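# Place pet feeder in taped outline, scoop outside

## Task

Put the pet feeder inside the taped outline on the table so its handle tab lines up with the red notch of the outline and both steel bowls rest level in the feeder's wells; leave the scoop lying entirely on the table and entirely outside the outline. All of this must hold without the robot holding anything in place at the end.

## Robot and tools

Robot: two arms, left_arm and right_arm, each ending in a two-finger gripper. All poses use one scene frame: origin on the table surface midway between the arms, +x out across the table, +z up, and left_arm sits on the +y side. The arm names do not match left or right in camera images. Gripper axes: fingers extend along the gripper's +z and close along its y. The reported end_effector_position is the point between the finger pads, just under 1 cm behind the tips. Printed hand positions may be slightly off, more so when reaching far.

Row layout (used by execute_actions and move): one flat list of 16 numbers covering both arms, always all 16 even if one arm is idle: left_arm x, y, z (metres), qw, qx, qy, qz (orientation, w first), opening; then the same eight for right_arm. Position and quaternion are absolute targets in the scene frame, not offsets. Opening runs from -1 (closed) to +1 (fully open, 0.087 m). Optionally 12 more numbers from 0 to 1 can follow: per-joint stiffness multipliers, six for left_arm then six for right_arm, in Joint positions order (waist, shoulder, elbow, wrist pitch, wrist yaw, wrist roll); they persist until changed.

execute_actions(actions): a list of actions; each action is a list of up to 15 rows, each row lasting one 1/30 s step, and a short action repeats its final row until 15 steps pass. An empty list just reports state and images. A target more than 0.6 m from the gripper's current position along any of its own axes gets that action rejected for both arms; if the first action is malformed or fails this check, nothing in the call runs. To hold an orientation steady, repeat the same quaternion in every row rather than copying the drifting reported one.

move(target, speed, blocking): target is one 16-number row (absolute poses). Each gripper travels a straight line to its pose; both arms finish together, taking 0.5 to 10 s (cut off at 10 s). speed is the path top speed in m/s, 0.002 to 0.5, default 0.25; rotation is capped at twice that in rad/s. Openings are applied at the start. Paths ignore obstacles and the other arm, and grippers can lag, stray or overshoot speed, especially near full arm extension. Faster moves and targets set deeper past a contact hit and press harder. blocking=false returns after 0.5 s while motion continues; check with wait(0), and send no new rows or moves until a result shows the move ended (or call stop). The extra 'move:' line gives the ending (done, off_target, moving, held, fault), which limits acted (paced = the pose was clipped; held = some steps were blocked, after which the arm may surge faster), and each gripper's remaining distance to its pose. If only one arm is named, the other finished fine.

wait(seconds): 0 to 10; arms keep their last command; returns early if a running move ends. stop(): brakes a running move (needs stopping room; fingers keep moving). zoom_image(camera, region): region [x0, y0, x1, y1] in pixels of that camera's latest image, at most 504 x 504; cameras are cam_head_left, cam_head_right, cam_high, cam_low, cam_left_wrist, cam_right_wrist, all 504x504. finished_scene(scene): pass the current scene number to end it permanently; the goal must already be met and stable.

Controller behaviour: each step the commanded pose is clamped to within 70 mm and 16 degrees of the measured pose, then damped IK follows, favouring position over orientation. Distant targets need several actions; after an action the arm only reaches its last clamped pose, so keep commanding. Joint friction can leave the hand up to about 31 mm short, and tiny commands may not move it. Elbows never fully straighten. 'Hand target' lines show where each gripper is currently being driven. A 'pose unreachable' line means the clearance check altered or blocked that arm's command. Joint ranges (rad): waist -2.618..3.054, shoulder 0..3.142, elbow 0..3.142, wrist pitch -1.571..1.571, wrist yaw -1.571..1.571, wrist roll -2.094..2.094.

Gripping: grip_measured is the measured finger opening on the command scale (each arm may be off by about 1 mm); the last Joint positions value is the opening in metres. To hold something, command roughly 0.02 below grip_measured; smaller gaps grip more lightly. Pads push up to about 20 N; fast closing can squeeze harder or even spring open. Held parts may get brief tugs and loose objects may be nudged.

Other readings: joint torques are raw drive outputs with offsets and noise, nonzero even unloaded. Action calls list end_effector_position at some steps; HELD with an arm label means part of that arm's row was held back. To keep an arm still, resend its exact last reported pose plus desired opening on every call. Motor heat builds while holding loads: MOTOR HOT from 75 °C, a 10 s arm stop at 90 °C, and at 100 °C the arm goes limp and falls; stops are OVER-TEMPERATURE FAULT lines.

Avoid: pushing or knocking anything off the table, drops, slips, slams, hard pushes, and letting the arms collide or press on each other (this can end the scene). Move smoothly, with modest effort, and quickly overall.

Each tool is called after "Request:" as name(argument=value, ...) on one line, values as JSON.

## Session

Request:
execute_actions(actions=[])

Scene clock: 0.00 s.
left_arm: end_effector_position=(+0.2248, +0.4303, +0.2153) grip_measured=+0.999 end_effector_quat_wxyz=(+0.426, +0.224, +0.854, +0.197) | right_arm: end_effector_position=(+0.5802, -0.3334, +0.1655) grip_measured=+0.992 end_effector_quat_wxyz=(-0.157, +0.683, -0.661, +0.266)
Joint positions: left_arm=[ 0.515  0.598  0.854 -0.858  0.152  0.794  0.087] | right_arm=[ 0.047  2.171  2.05  -0.838  0.155 -1.622  0.087]
Joint velocities: left_arm=[ 0.012 -0.012  0.002 -0.037 -0.037 -0.007 -0.001] | right_arm=[-0.022 -0.022 -0.002  0.051 -0.022 -0.022  0.001]
Joint torques (N m, as the arm reports them, + toward a larger angle): no reading
Motor temperatures (°C, as the motors report them): left_arm=[24 35 30 27 25 25] | right_arm=[25 27 26 26 24 25]
Hand target (left_arm): +0.225, +0.430, +0.215; +0.426, +0.224, +0.854, +0.197
Hand target (right_arm): +0.580, -0.333, +0.165; -0.157, +0.683, -0.661, +0.266
Joint stiffness scale: left_arm=[1. 1. 1. 1. 1. 1.] | right_arm=[1. 1. 1. 1. 1. 1.]

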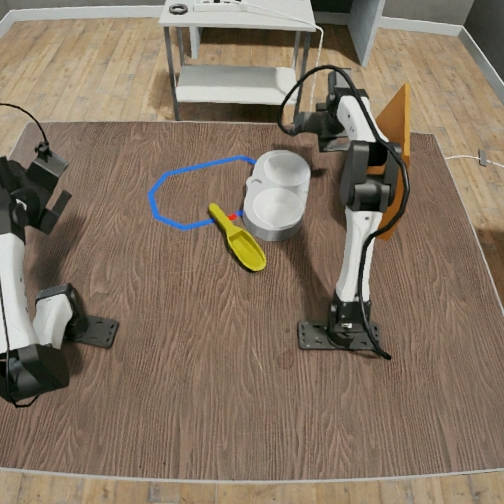

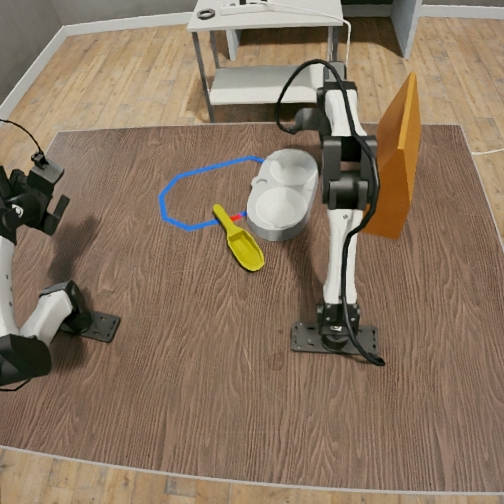

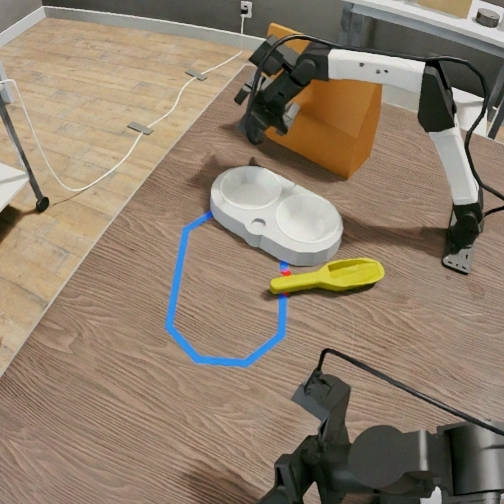

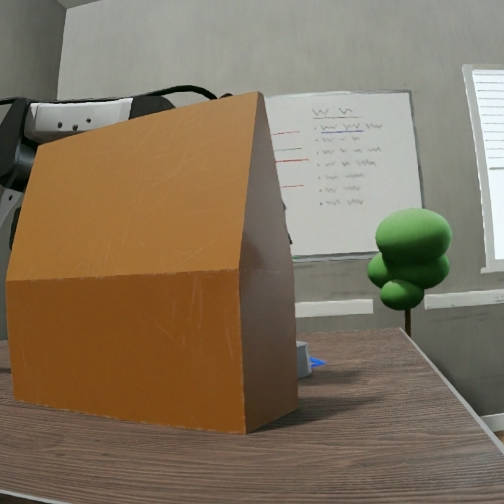

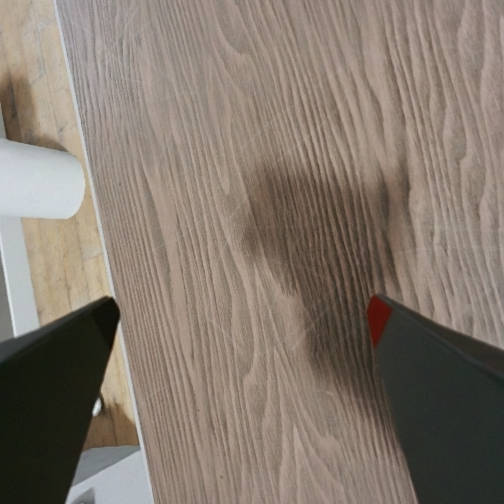

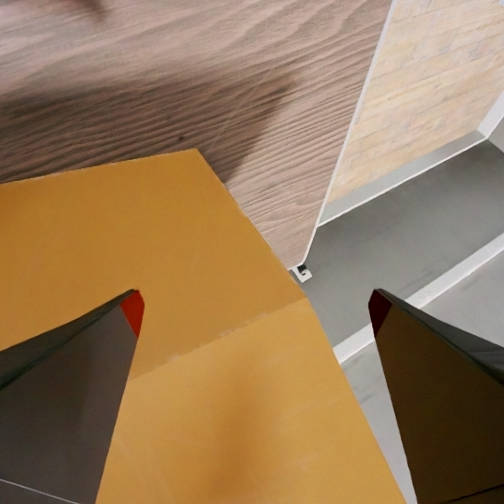

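Request:
zoom_image(camera="cam_head_left", region=[130,130,330,290])

Request:
move(target=[0.25,0.2,0.15,0,0,1,0,0.4, 0.3,-0.27,0.2,0.1,-0.3,0.95,0,1], speed=0.3)

Region (130, 130, 330, 290) of cam_head_left's 504x504 image, scaled by 2.520, with more detail than that image has; it fills the top 403 rows of this view, and the rest is white.

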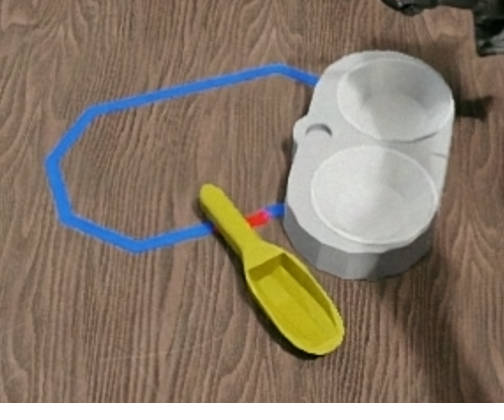

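Scene clock: 7.53 s.
left_arm: end_effector_position=(+0.2529, +0.2080, +0.1522) grip_measured=+0.400 end_effector_quat_wxyz=(+0.005, -0.002, +1.000, +0.005) | right_arm: end_effector_position=(+0.3086, -0.2741, +0.1981) grip_measured=+0.992 end_effector_quat_wxyz=(+0.101, -0.306, +0.947, -0.009)
Joint positions: left_arm=[-0.343  1.699  1.565 -1.432 -0.014 -0.501  0.061] | right_arm=[ 0.101  1.621  1.675 -1.423 -0.028 -0.537  0.087]
Joint velocities: left_arm=[ 0.002  0.002 -0.002 -0.051 -0.022 -0.051  0.001] | right_arm=[-0.012 -0.002 -0.017  0.081 -0.037  0.022  0.001]
Joint torques (N m, as the arm reports them, + toward a larger angle): left_arm=[-0.48 -7.22  7.5   0.25  0.13 -0.19] | right_arm=[-0.13 -6.46  5.28  0.58 -0.31  0.01]
Motor temperatures (°C, as the motors report them): left_arm=[24 35 32 28 25 25] | right_arm=[25 30 28 27 24 25]
Hand target (left_arm): +0.252, +0.204, +0.154; -0.001, -0.002, +1.000, +0.004
Hand target (right_arm): +0.300, -0.273, +0.198; +0.098, -0.299, +0.949, -0.002
Off the commanded pose (left_arm): 0.009 m, 1 deg.
Off the commanded pose (right_arm): 0.010 m, 1 deg.
Joint stiffness scale: left_arm=[1. 1. 1. 1. 1. 1.] | right_arm=[1. 1. 1. 1. 1. 1.]
move: done

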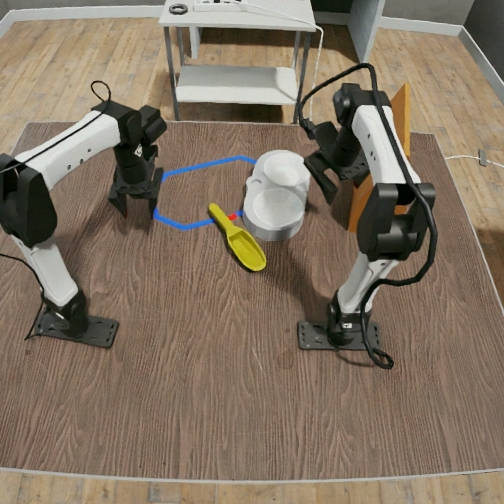

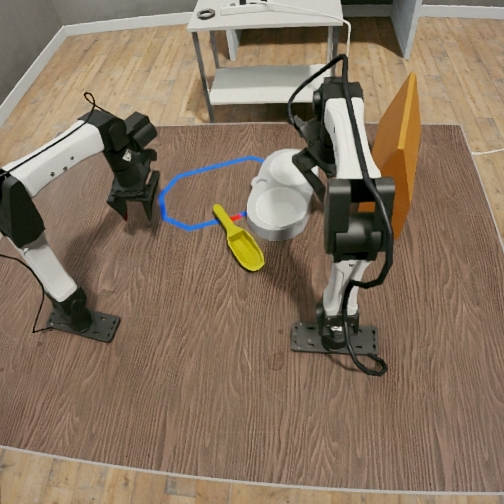

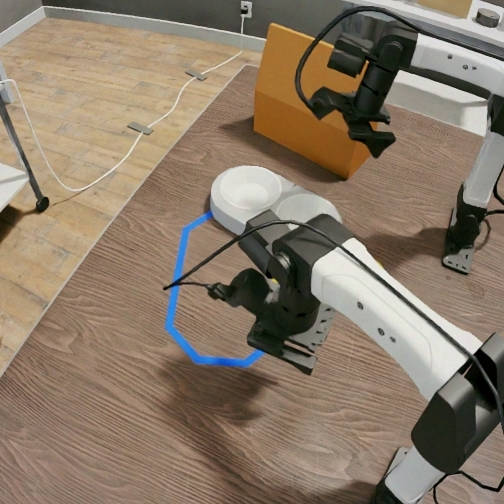

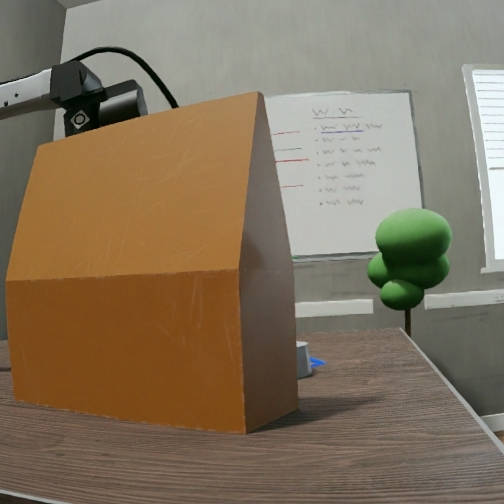

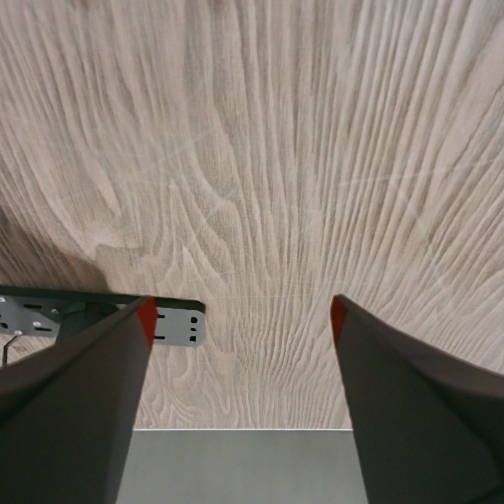

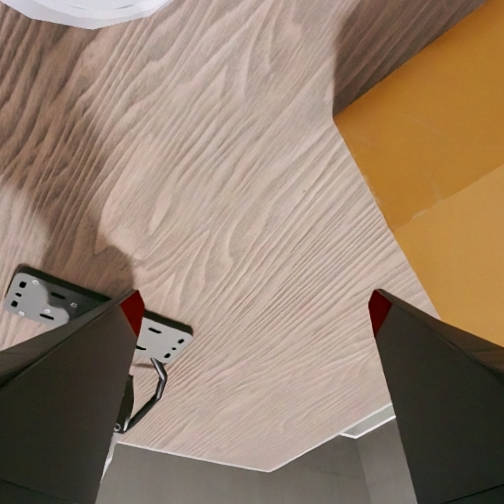

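Request:
move(target=[0.35,0.018,0.065,0,-0.301,0.954,0,0.3, 0.3,-0.27,0.2,0.13,0.095,0.987,-0.012,-0.2], speed=0.25)

Scene clock: 37.70 s.
left_arm: end_effector_position=(+0.3572, +0.0227, +0.0706) grip_measured=+0.300 end_effector_quat_wxyz=(+0.008, -0.300, +0.954, -0.007) | right_arm: end_effector_position=(+0.3008, -0.2666, +0.1989) grip_measured=-0.200 end_effector_quat_wxyz=(+0.118, +0.085, +0.989, -0.008)
Joint positions: left_arm=[-0.542  2.446  2.356 -1.461 -0.005 -1.306  0.057] | right_arm=[ 0.071  1.584  1.641 -1.395  0.049  0.22   0.035]
Joint velocities: left_arm=[-0.007  0.017 -0.007 -0.066 -0.007  0.066 -0.   ] | right_arm=[ 0.007 -0.002 -0.022 -0.051  0.095  0.051  0.001]
Joint torques (N m, as the arm reports them, + toward a larger angle): left_arm=[ -0.17 -13.19   7.43   0.18   0.07  -0.12] | right_arm=[-0.51 -6.6   5.12  0.96  0.1   0.09]
Motor temperatures (°C, as the motors report them): left_arm=[24 37 36 27 25 25] | right_arm=[25 33 28 27 24 25]
Hand target (left_arm): +0.354, +0.020, +0.066; +0.001, -0.301, +0.954, +0.000
Hand target (right_arm): +0.300, -0.270, +0.200; +0.130, +0.095, +0.987, -0.012
Off the commanded pose (left_arm): 0.010 m, 1 deg.
Off the commanded pose (right_arm): 0.004 m, 2 deg.
Joint stiffness scale: left_arm=[1. 1. 1. 1. 1. 1.] | right_arm=[1. 1. 1. 1. 1. 1.]
move: done

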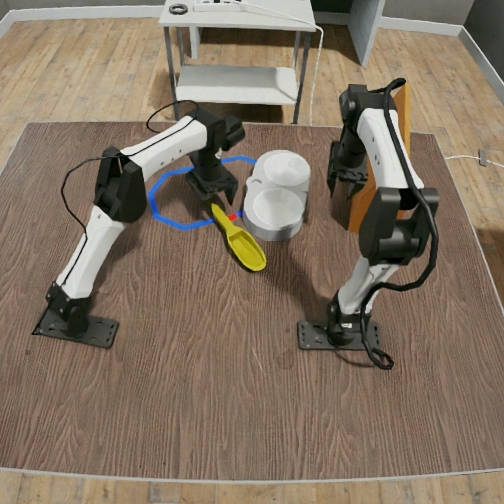

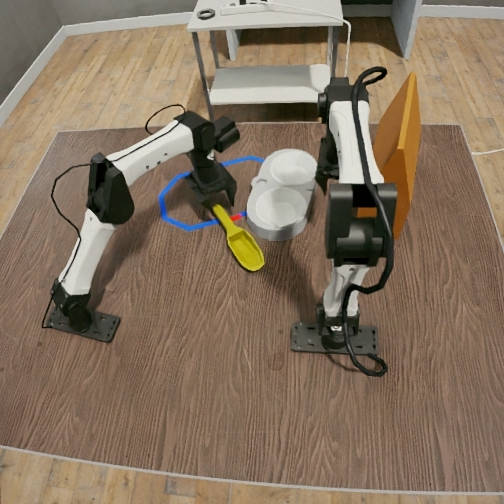

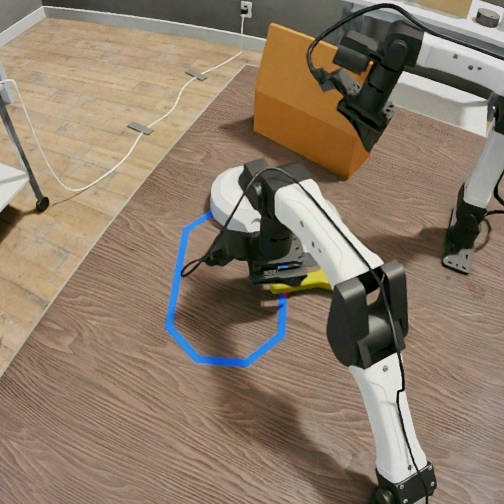

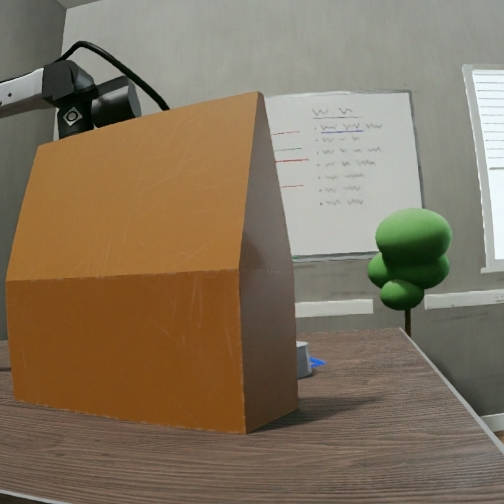

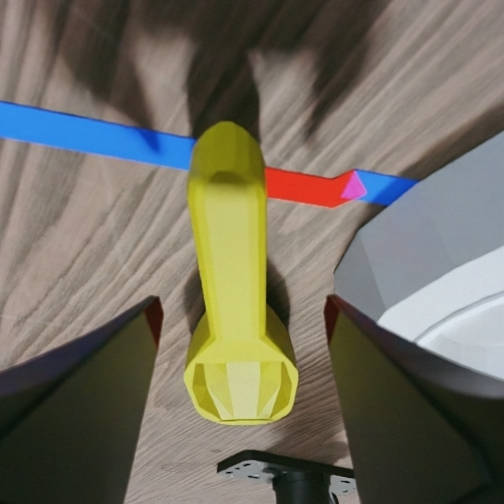

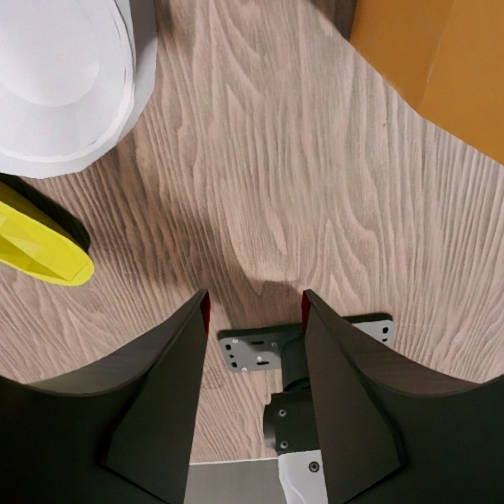

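Request:
move(target=[0.33,0.008,0.022,0,-0.32,0.947,0,0.1, 0.3,-0.27,0.2,0.13,0.095,0.987,-0.012,-0.2], speed=0.08)

Request:
move(target=[0.33,0.008,0.022,0,-0.32,0.947,0,-0.46, 0.3,-0.27,0.2,0.13,0.095,0.987,-0.012,-0.2])

Scene clock: 47.27 s.
left_arm: end_effector_position=(+0.3324, +0.0114, +0.0164) grip_measured=+0.100 end_effector_quat_wxyz=(-0.004, -0.319, +0.948, +0.011) | right_arm: end_effector_position=(+0.3009, -0.2665, +0.1989) grip_measured=-0.200 end_effector_quat_wxyz=(+0.118, +0.086, +0.989, -0.008)
Joint positions: left_arm=[-0.593  2.422  2.096 -1.267 -0.003 -1.397  0.048] | right_arm=[ 0.071  1.584  1.641 -1.395  0.049  0.222  0.035]
Joint velocities: left_arm=[ 0.017 -0.017  0.007  0.022 -0.037 -0.007  0.001] | right_arm=[-0.002 -0.007  0.007 -0.007 -0.051 -0.007  0.   ]
Joint torques (N m, as the arm reports them, + toward a larger angle): left_arm=[ -0.37 -17.52   3.98   0.45   0.09  -0.14] | right_arm=[-0.64 -6.66  5.04  1.05  0.11  0.11]
Motor temperatures (°C, as the motors report them): left_arm=[24 42 37 27 25 25] | right_arm=[25 33 29 27 24 25]
Hand target (left_arm): +0.330, +0.008, +0.022; -0.000, -0.320, +0.947, +0.001
Hand target (right_arm): +0.300, -0.270, +0.200; +0.130, +0.095, +0.987, -0.012
Off the commanded pose (left_arm): 0.007 m, 1 deg.
Off the commanded pose (right_arm): 0.004 m, 2 deg.
Joint stiffness scale: left_arm=[1. 1. 1. 1. 1. 1.] | right_arm=[1. 1. 1. 1. 1. 1.]
move: done

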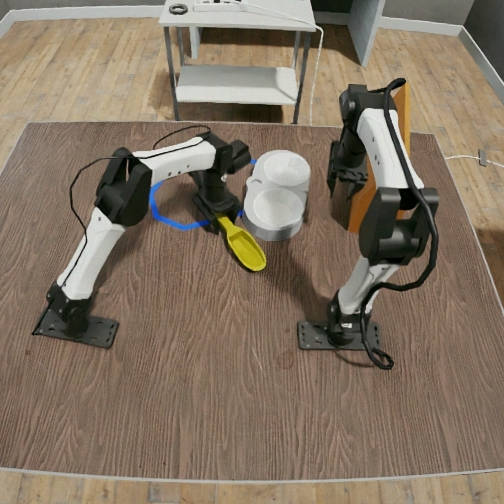

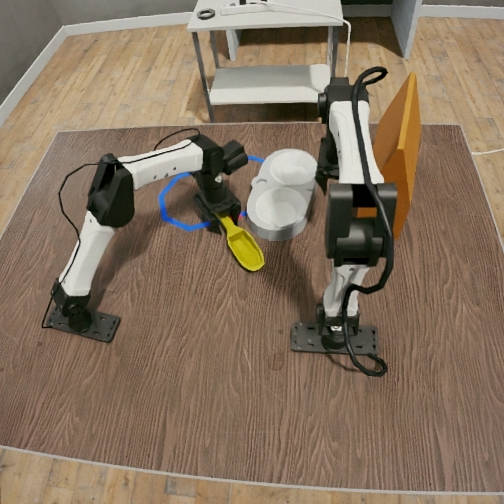

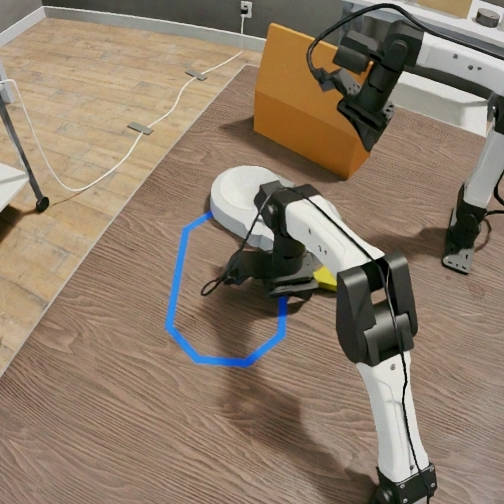

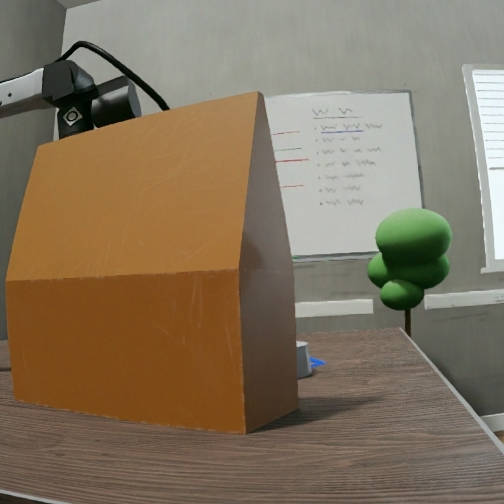

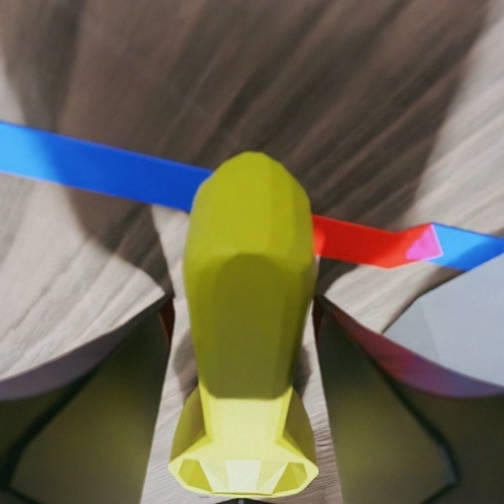

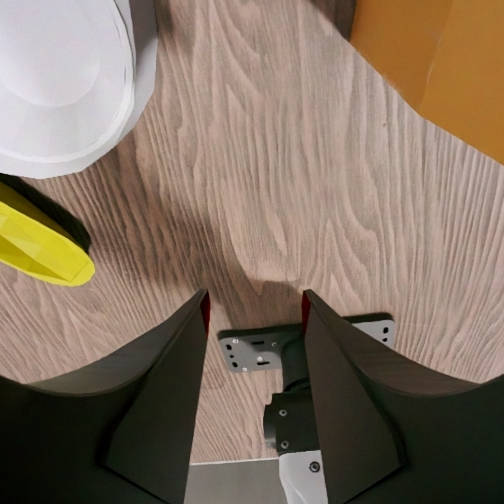

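Scene clock: 47.97 s.
left_arm: end_effector_position=(+0.3325, +0.0113, +0.0164) grip_measured=-0.427 end_effector_quat_wxyz=(-0.004, -0.319, +0.948, +0.010) | right_arm: end_effector_position=(+0.3009, -0.2666, +0.1989) grip_measured=-0.200 end_effector_quat_wxyz=(+0.118, +0.086, +0.989, -0.008)
Joint positions: left_arm=[-0.593  2.422  2.096 -1.267 -0.003 -1.398  0.025] | right_arm=[ 0.071  1.584  1.641 -1.395  0.05   0.222  0.035]
Joint velocities: left_arm=[-0.002 -0.002  0.012 -0.037 -0.037 -0.007  0.001] | right_arm=[-0.017 -0.007 -0.012 -0.051 -0.007  0.007 -0.   ]
Joint torques (N m, as the arm reports them, + toward a larger angle): left_arm=[ -0.12 -17.6    3.76   0.53   0.08  -0.17] | right_arm=[-0.63 -6.58  4.86  0.96  0.09  0.09]
Motor temperatures (°C, as the motors report them): left_arm=[24 42 37 27 25 25] | right_arm=[25 33 29 27 24 25]
Hand target (left_arm): +0.330, +0.008, +0.022; -0.000, -0.320, +0.947, +0.001
Hand target (right_arm): +0.300, -0.270, +0.200; +0.130, +0.095, +0.987, -0.012
Off the commanded pose (left_arm): 0.007 m, 1 deg.
Off the commanded pose (right_arm): 0.004 m, 2 deg.
Joint stiffness scale: left_arm=[1. 1. 1. 1. 1. 1.] | right_arm=[1. 1. 1. 1. 1. 1.]
move: done

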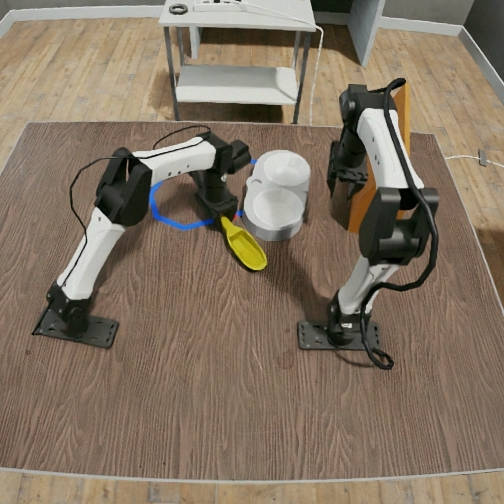

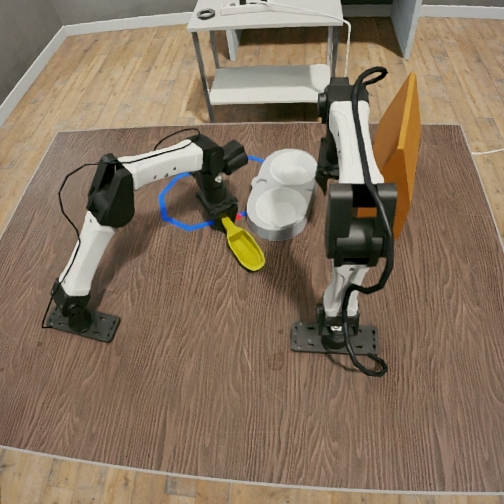

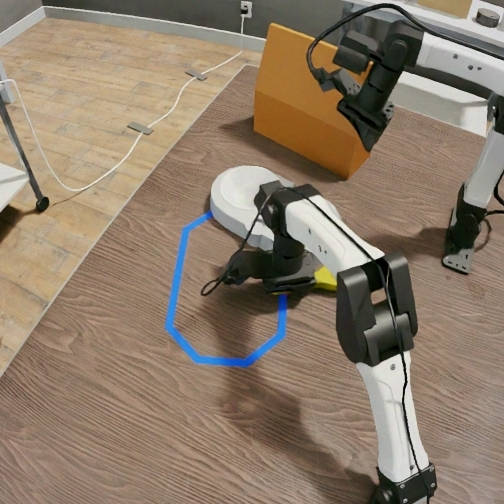

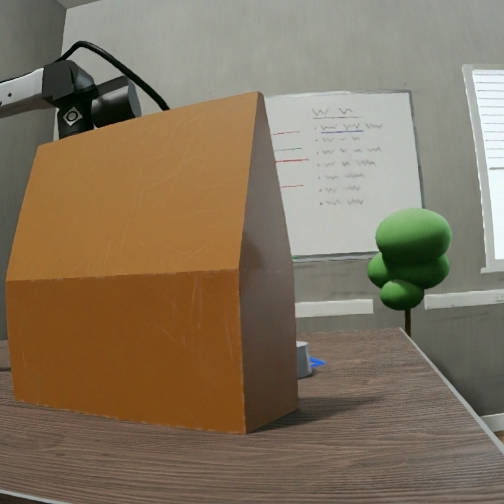

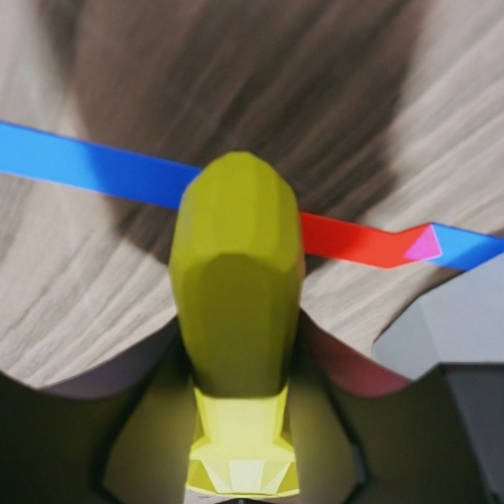

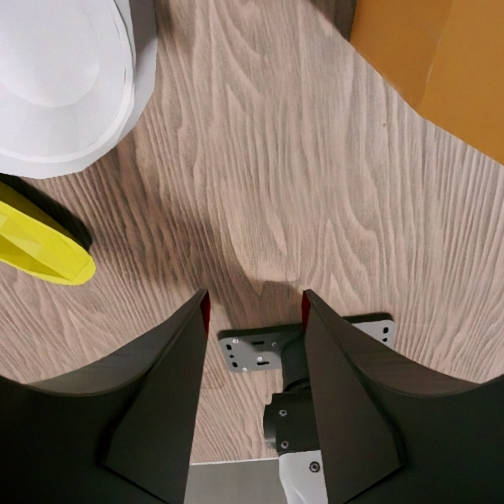

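Request:
move(target=[0.13,0.15,0.035,0,-0.2,0.98,0,-0.46, 0.4,-0.2,0.17,0.169,0.095,0.98,-0.016,-0.2], speed=0.2)

Request:
move(target=[0.13,0.15,0.008,0,-0.2,0.98,0,-0.46, 0.465,-0.053,0.095,0.169,0.095,0.98,-0.016,-0.2], speed=0.2)

Scene clock: 60.13 s.
left_arm: end_effector_position=(+0.1312, +0.1471, +0.0338) grip_measured=-0.427 end_effector_quat_wxyz=(-0.002, -0.204, +0.979, +0.008) | right_arm: end_effector_position=(+0.3881, -0.2009, +0.1648) grip_measured=-0.200 end_effector_quat_wxyz=(+0.149, +0.091, +0.984, -0.015)
Joint positions: left_arm=[-0.764  1.522  0.9   -0.964 -0.004 -1.328  0.025] | right_arm=[ 0.248  1.88   1.843 -1.258  0.122  0.399  0.035]
Joint velocities: left_arm=[-0.022  0.012  0.007  0.022 -0.081 -0.037 -0.001] | right_arm=[ 0.002 -0.012  0.007 -0.037  0.051  0.022 -0.002]
Joint torques (N m, as the arm reports them, + toward a larger angle): left_arm=[-0.41 -8.33  3.77  0.47  0.06 -0.07] | right_arm=[ 0.57 -6.8   9.51  0.98  0.21 -0.02]
Motor temperatures (°C, as the motors report them): left_arm=[24 49 35 27 25 25] | right_arm=[25 34 29 27 24 25]
Hand target (left_arm): +0.128, +0.147, +0.034; +0.001, -0.200, +0.980, +0.001
Hand target (right_arm): +0.399, -0.198, +0.170; +0.169, +0.095, +0.981, -0.013
Off the commanded pose (left_arm): 0.003 m, 1 deg.
Off the commanded pose (right_arm): 0.013 m, 2 deg.
Joint stiffness scale: left_arm=[1. 1. 1. 1. 1. 1.] | right_arm=[1. 1. 1. 1. 1. 1.]
move: off_target (right_arm)

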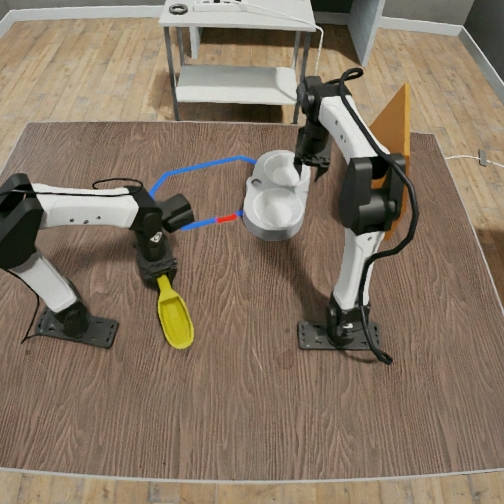

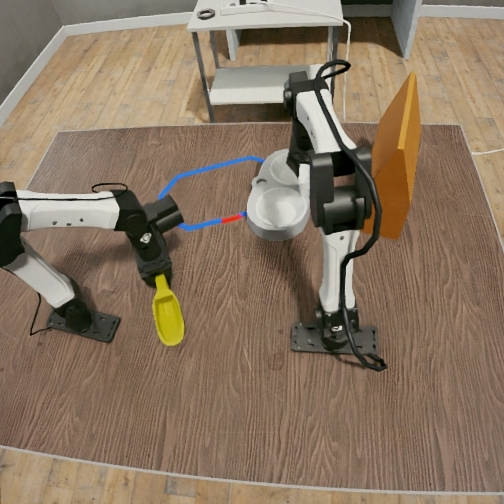

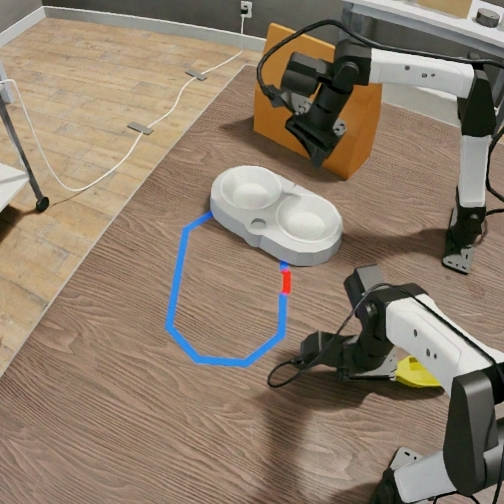

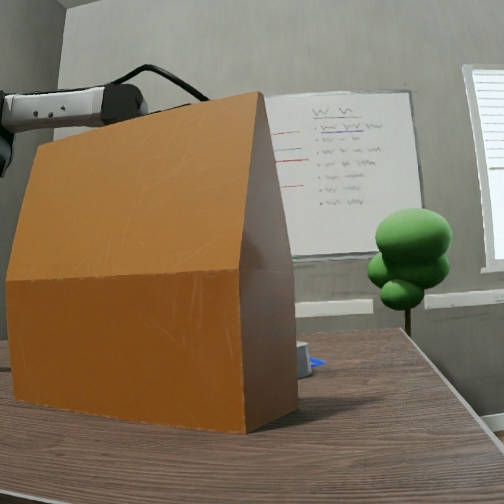

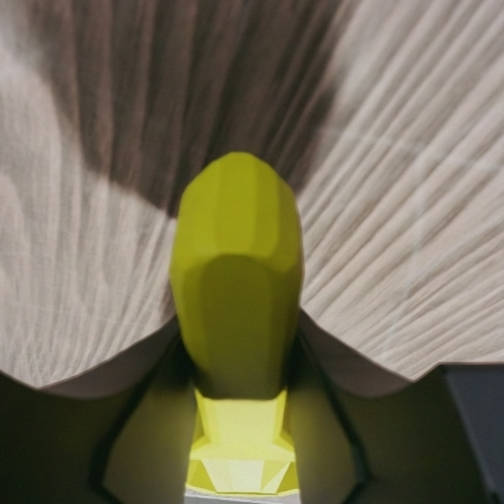

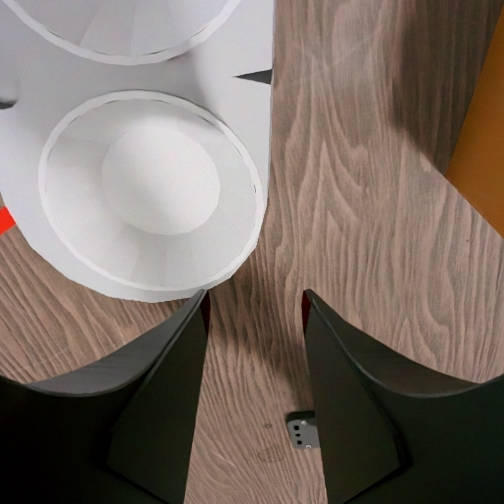

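Scene clock: 61.73 s.
left_arm: end_effector_position=(+0.1324, +0.1455, +0.0168) grip_measured=-0.427 end_effector_quat_wxyz=(+0.007, -0.201, +0.979, -0.010) | right_arm: end_effector_position=(+0.4588, -0.0499, +0.0903) grip_measured=-0.200 end_effector_quat_wxyz=(+0.162, +0.089, +0.983, -0.011)
Joint positions: left_arm=[-0.764  1.522  0.828 -0.854 -0.004 -1.323  0.025] | right_arm=[ 0.521  2.421  2.396 -1.285  0.198  0.66   0.035]
Joint velocities: left_arm=[-0.007 -0.027  0.017 -0.022  0.007 -0.037 -0.001] | right_arm=[ 0.002  0.012 -0.002  0.037  0.022  0.037  0.   ]
Joint torques (N m, as the arm reports them, + toward a larger angle): left_arm=[ 0.79 -4.44  3.81  0.6   0.1   0.02] | right_arm=[ -0.06 -10.3    9.44   0.66   0.19   0.09]
Motor temperatures (°C, as the motors report them): left_arm=[24 48 35 27 25 25] | right_arm=[25 34 30 27 24 25]
Hand target (left_arm): +0.130, +0.150, +0.008; -0.000, -0.200, +0.980, +0.000
Hand target (right_arm): +0.462, -0.050, +0.094; +0.168, +0.096, +0.981, -0.013
Off the commanded pose (left_arm): 0.010 m, 1 deg.
Off the commanded pose (right_arm): 0.008 m, 1 deg.
Joint stiffness scale: left_arm=[1. 1. 1. 1. 1. 1.] | right_arm=[1. 1. 1. 1. 1. 1.]
move: done

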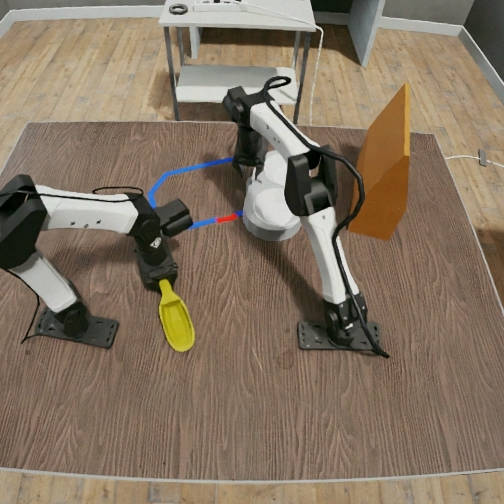

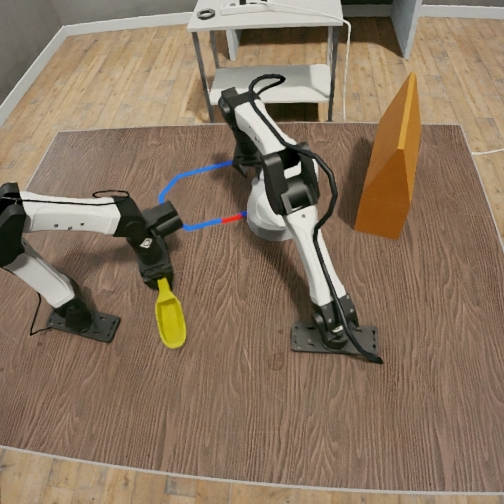

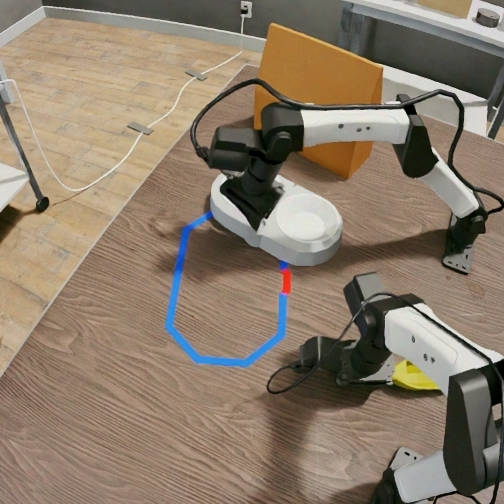

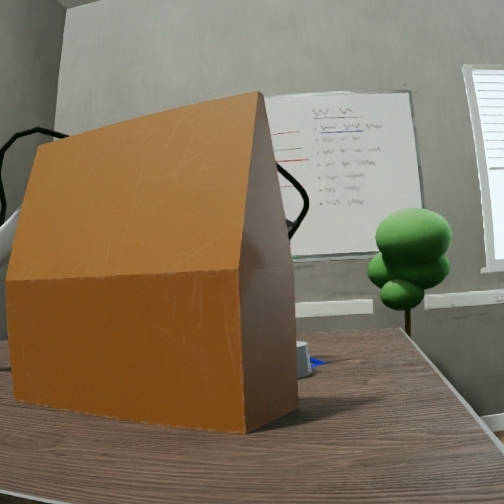

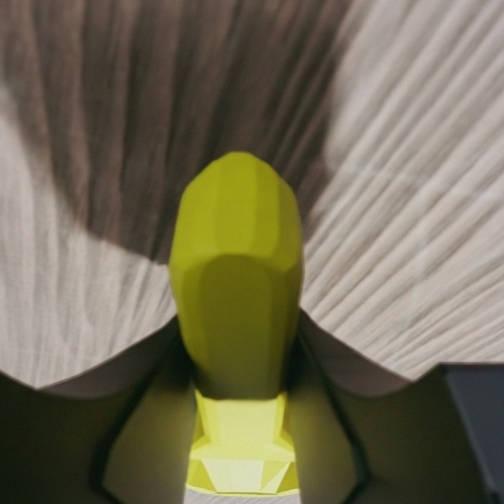

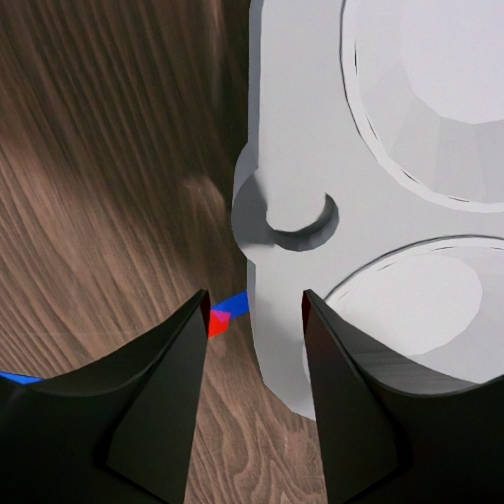

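Request:
move(target=[0.13,0.148,0.014,0,-0.2,0.98,0,0.2, 0.475,-0.053,0.066,0.169,0.095,0.98,-0.016,-0.2], speed=0.06)

Scene clock: 72.17 s.
left_arm: end_effector_position=(+0.1369, +0.1456, +0.0167) grip_measured=+0.200 end_effector_quat_wxyz=(+0.009, -0.208, +0.978, -0.013) | right_arm: end_effector_position=(+0.4697, -0.0487, +0.0698) grip_measured=-0.200 end_effector_quat_wxyz=(+0.163, +0.093, +0.982, -0.012)
Joint positions: left_arm=[-0.749  1.522  0.828 -0.846 -0.005 -1.322  0.052] | right_arm=[ 0.514  2.467  2.396 -1.238  0.201  0.66   0.035]
Joint velocities: left_arm=[-0.017 -0.002  0.022 -0.007  0.007 -0.037 -0.   ] | right_arm=[-0.012 -0.002 -0.022 -0.007 -0.037 -0.037  0.001]
Joint torques (N m, as the arm reports them, + toward a larger angle): left_arm=[-0.55 -4.94  5.37  0.23  0.08 -0.02] | right_arm=[ -0.58 -10.86   6.31   0.96   0.21  -0.12]
Motor temperatures (°C, as the motors report them): left_arm=[24 45 35 27 25 25] | right_arm=[25 38 32 27 24 25]
Hand target (left_arm): +0.130, +0.148, +0.014; +0.000, -0.200, +0.980, -0.000
Hand target (right_arm): +0.475, -0.053, +0.066; +0.169, +0.095, +0.981, -0.016
Off the commanded pose (left_arm): 0.008 m, 2 deg.
Off the commanded pose (right_arm): 0.008 m, 1 deg.
Joint stiffness scale: left_arm=[1. 1. 1. 1. 1. 1.] | right_arm=[1. 1. 1. 1. 1. 1.]
move: done

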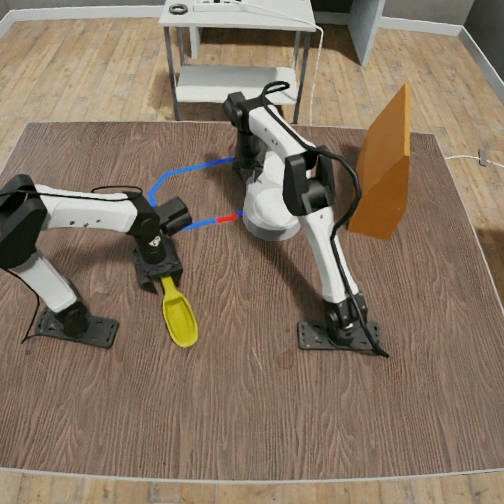

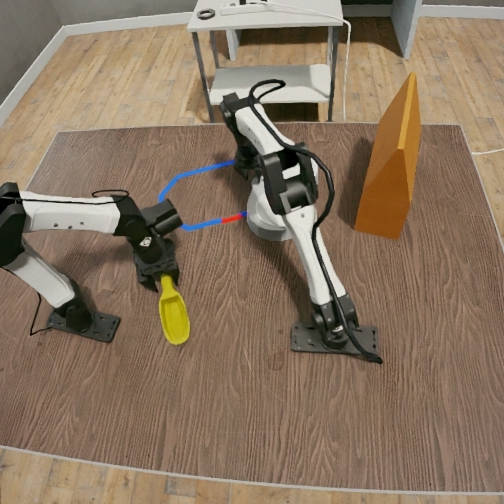

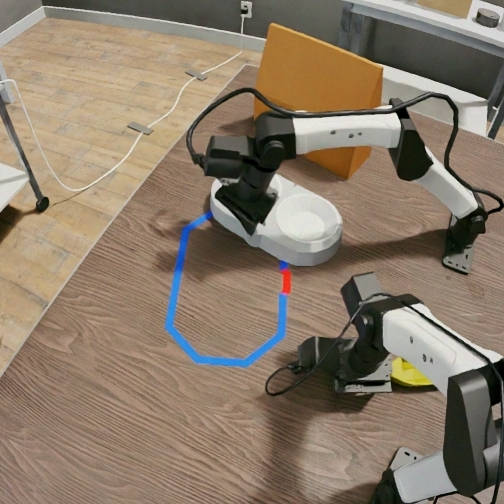

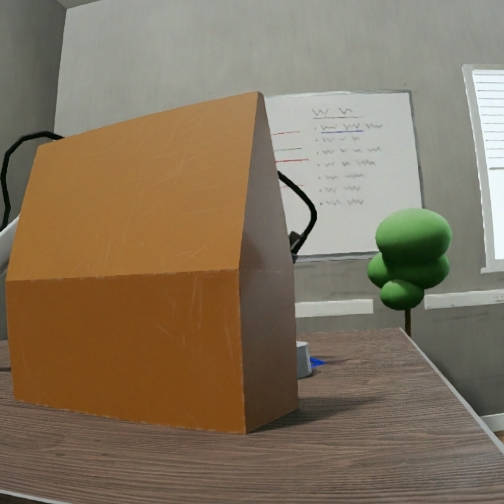

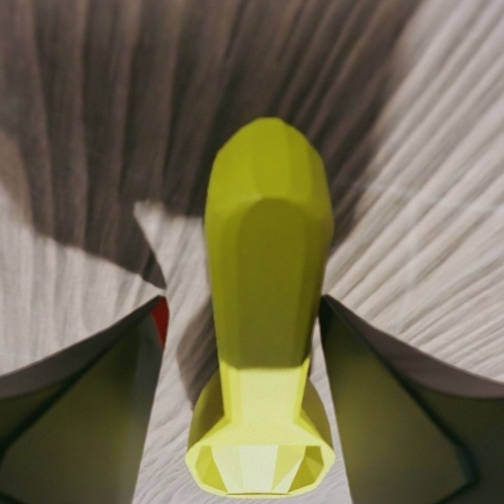

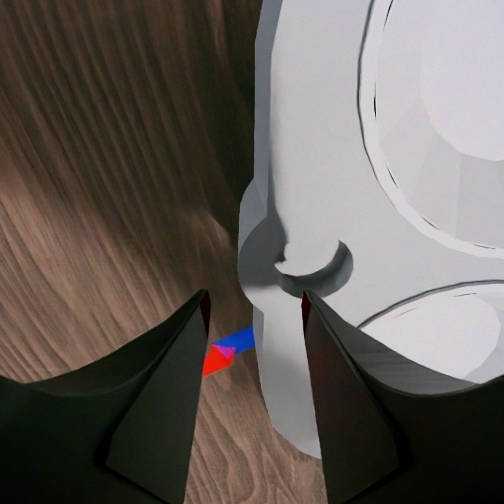

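Request:
move(target=[0.135,0.146,0.09,0,-0.2,0.98,0,0.4, 0.482,-0.055,0.05,0.169,0.095,0.98,-0.016,-0.2], speed=0.1)

Scene clock: 81.83 s.
left_arm: end_effector_position=(+0.1348, +0.1483, +0.0801) grip_measured=+0.400 end_effector_quat_wxyz=(-0.003, -0.205, +0.979, +0.011) | right_arm: end_effector_position=(+0.4789, -0.0500, +0.0562) grip_measured=-0.200 end_effector_quat_wxyz=(+0.167, +0.096, +0.981, -0.011)
Joint positions: left_arm=[-0.749  1.481  1.053 -1.166 -0.004 -1.317  0.061] | right_arm=[ 0.504  2.49   2.382 -1.191  0.201  0.654  0.035]
Joint velocities: left_arm=[-0.002 -0.007 -0.017 -0.037 -0.022  0.037 -0.001] | right_arm=[ 0.022 -0.012  0.007 -0.007  0.007 -0.037  0.   ]
Joint torques (N m, as the arm reports them, + toward a larger angle): left_arm=[ 0.09 -8.02  7.25  0.14  0.09 -0.01] | right_arm=[ -0.75 -11.     5.63   1.04   0.22  -0.14]
Motor temperatures (°C, as the motors report them): left_arm=[24 43 35 27 25 25] | right_arm=[25 41 31 27 24 25]
Hand target (left_arm): +0.135, +0.146, +0.090; +0.000, -0.200, +0.980, -0.000
Hand target (right_arm): +0.482, -0.055, +0.050; +0.169, +0.095, +0.981, -0.016
Off the commanded pose (left_arm): 0.010 m, 1 deg.
Off the commanded pose (right_arm): 0.009 m, 1 deg.
Joint stiffness scale: left_arm=[1. 1. 1. 1. 1. 1.] | right_arm=[1. 1. 1. 1. 1. 1.]
move: done

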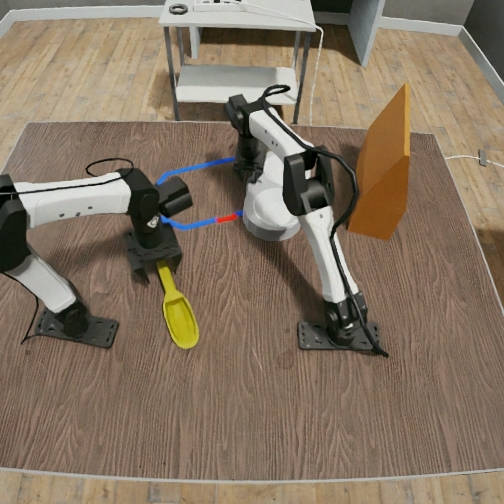

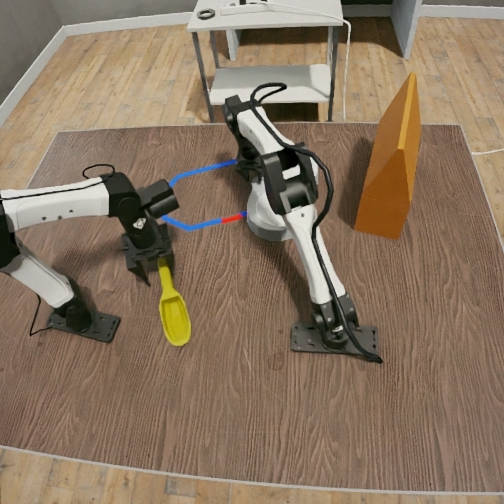

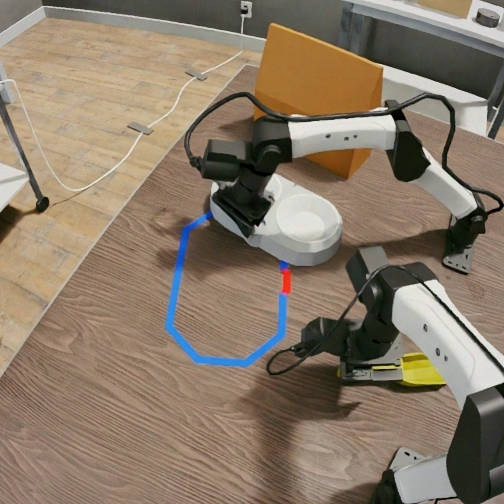

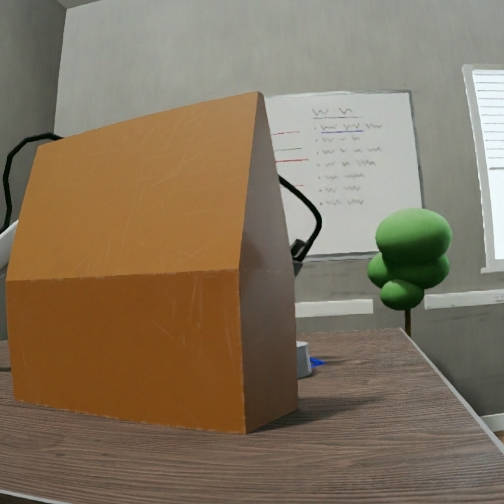

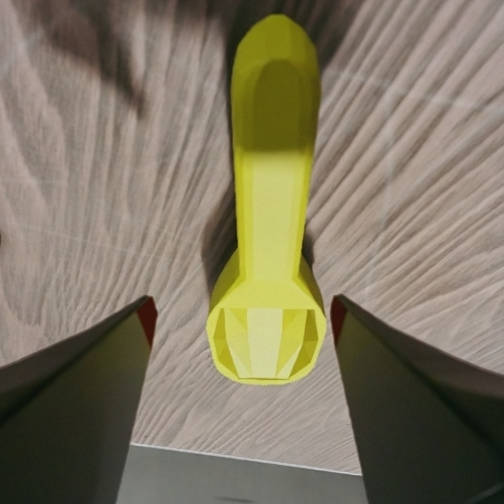

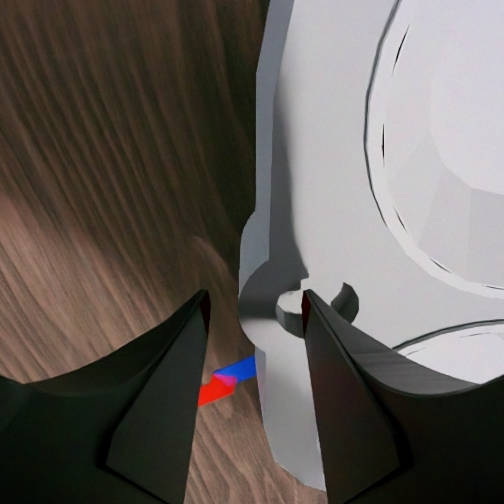

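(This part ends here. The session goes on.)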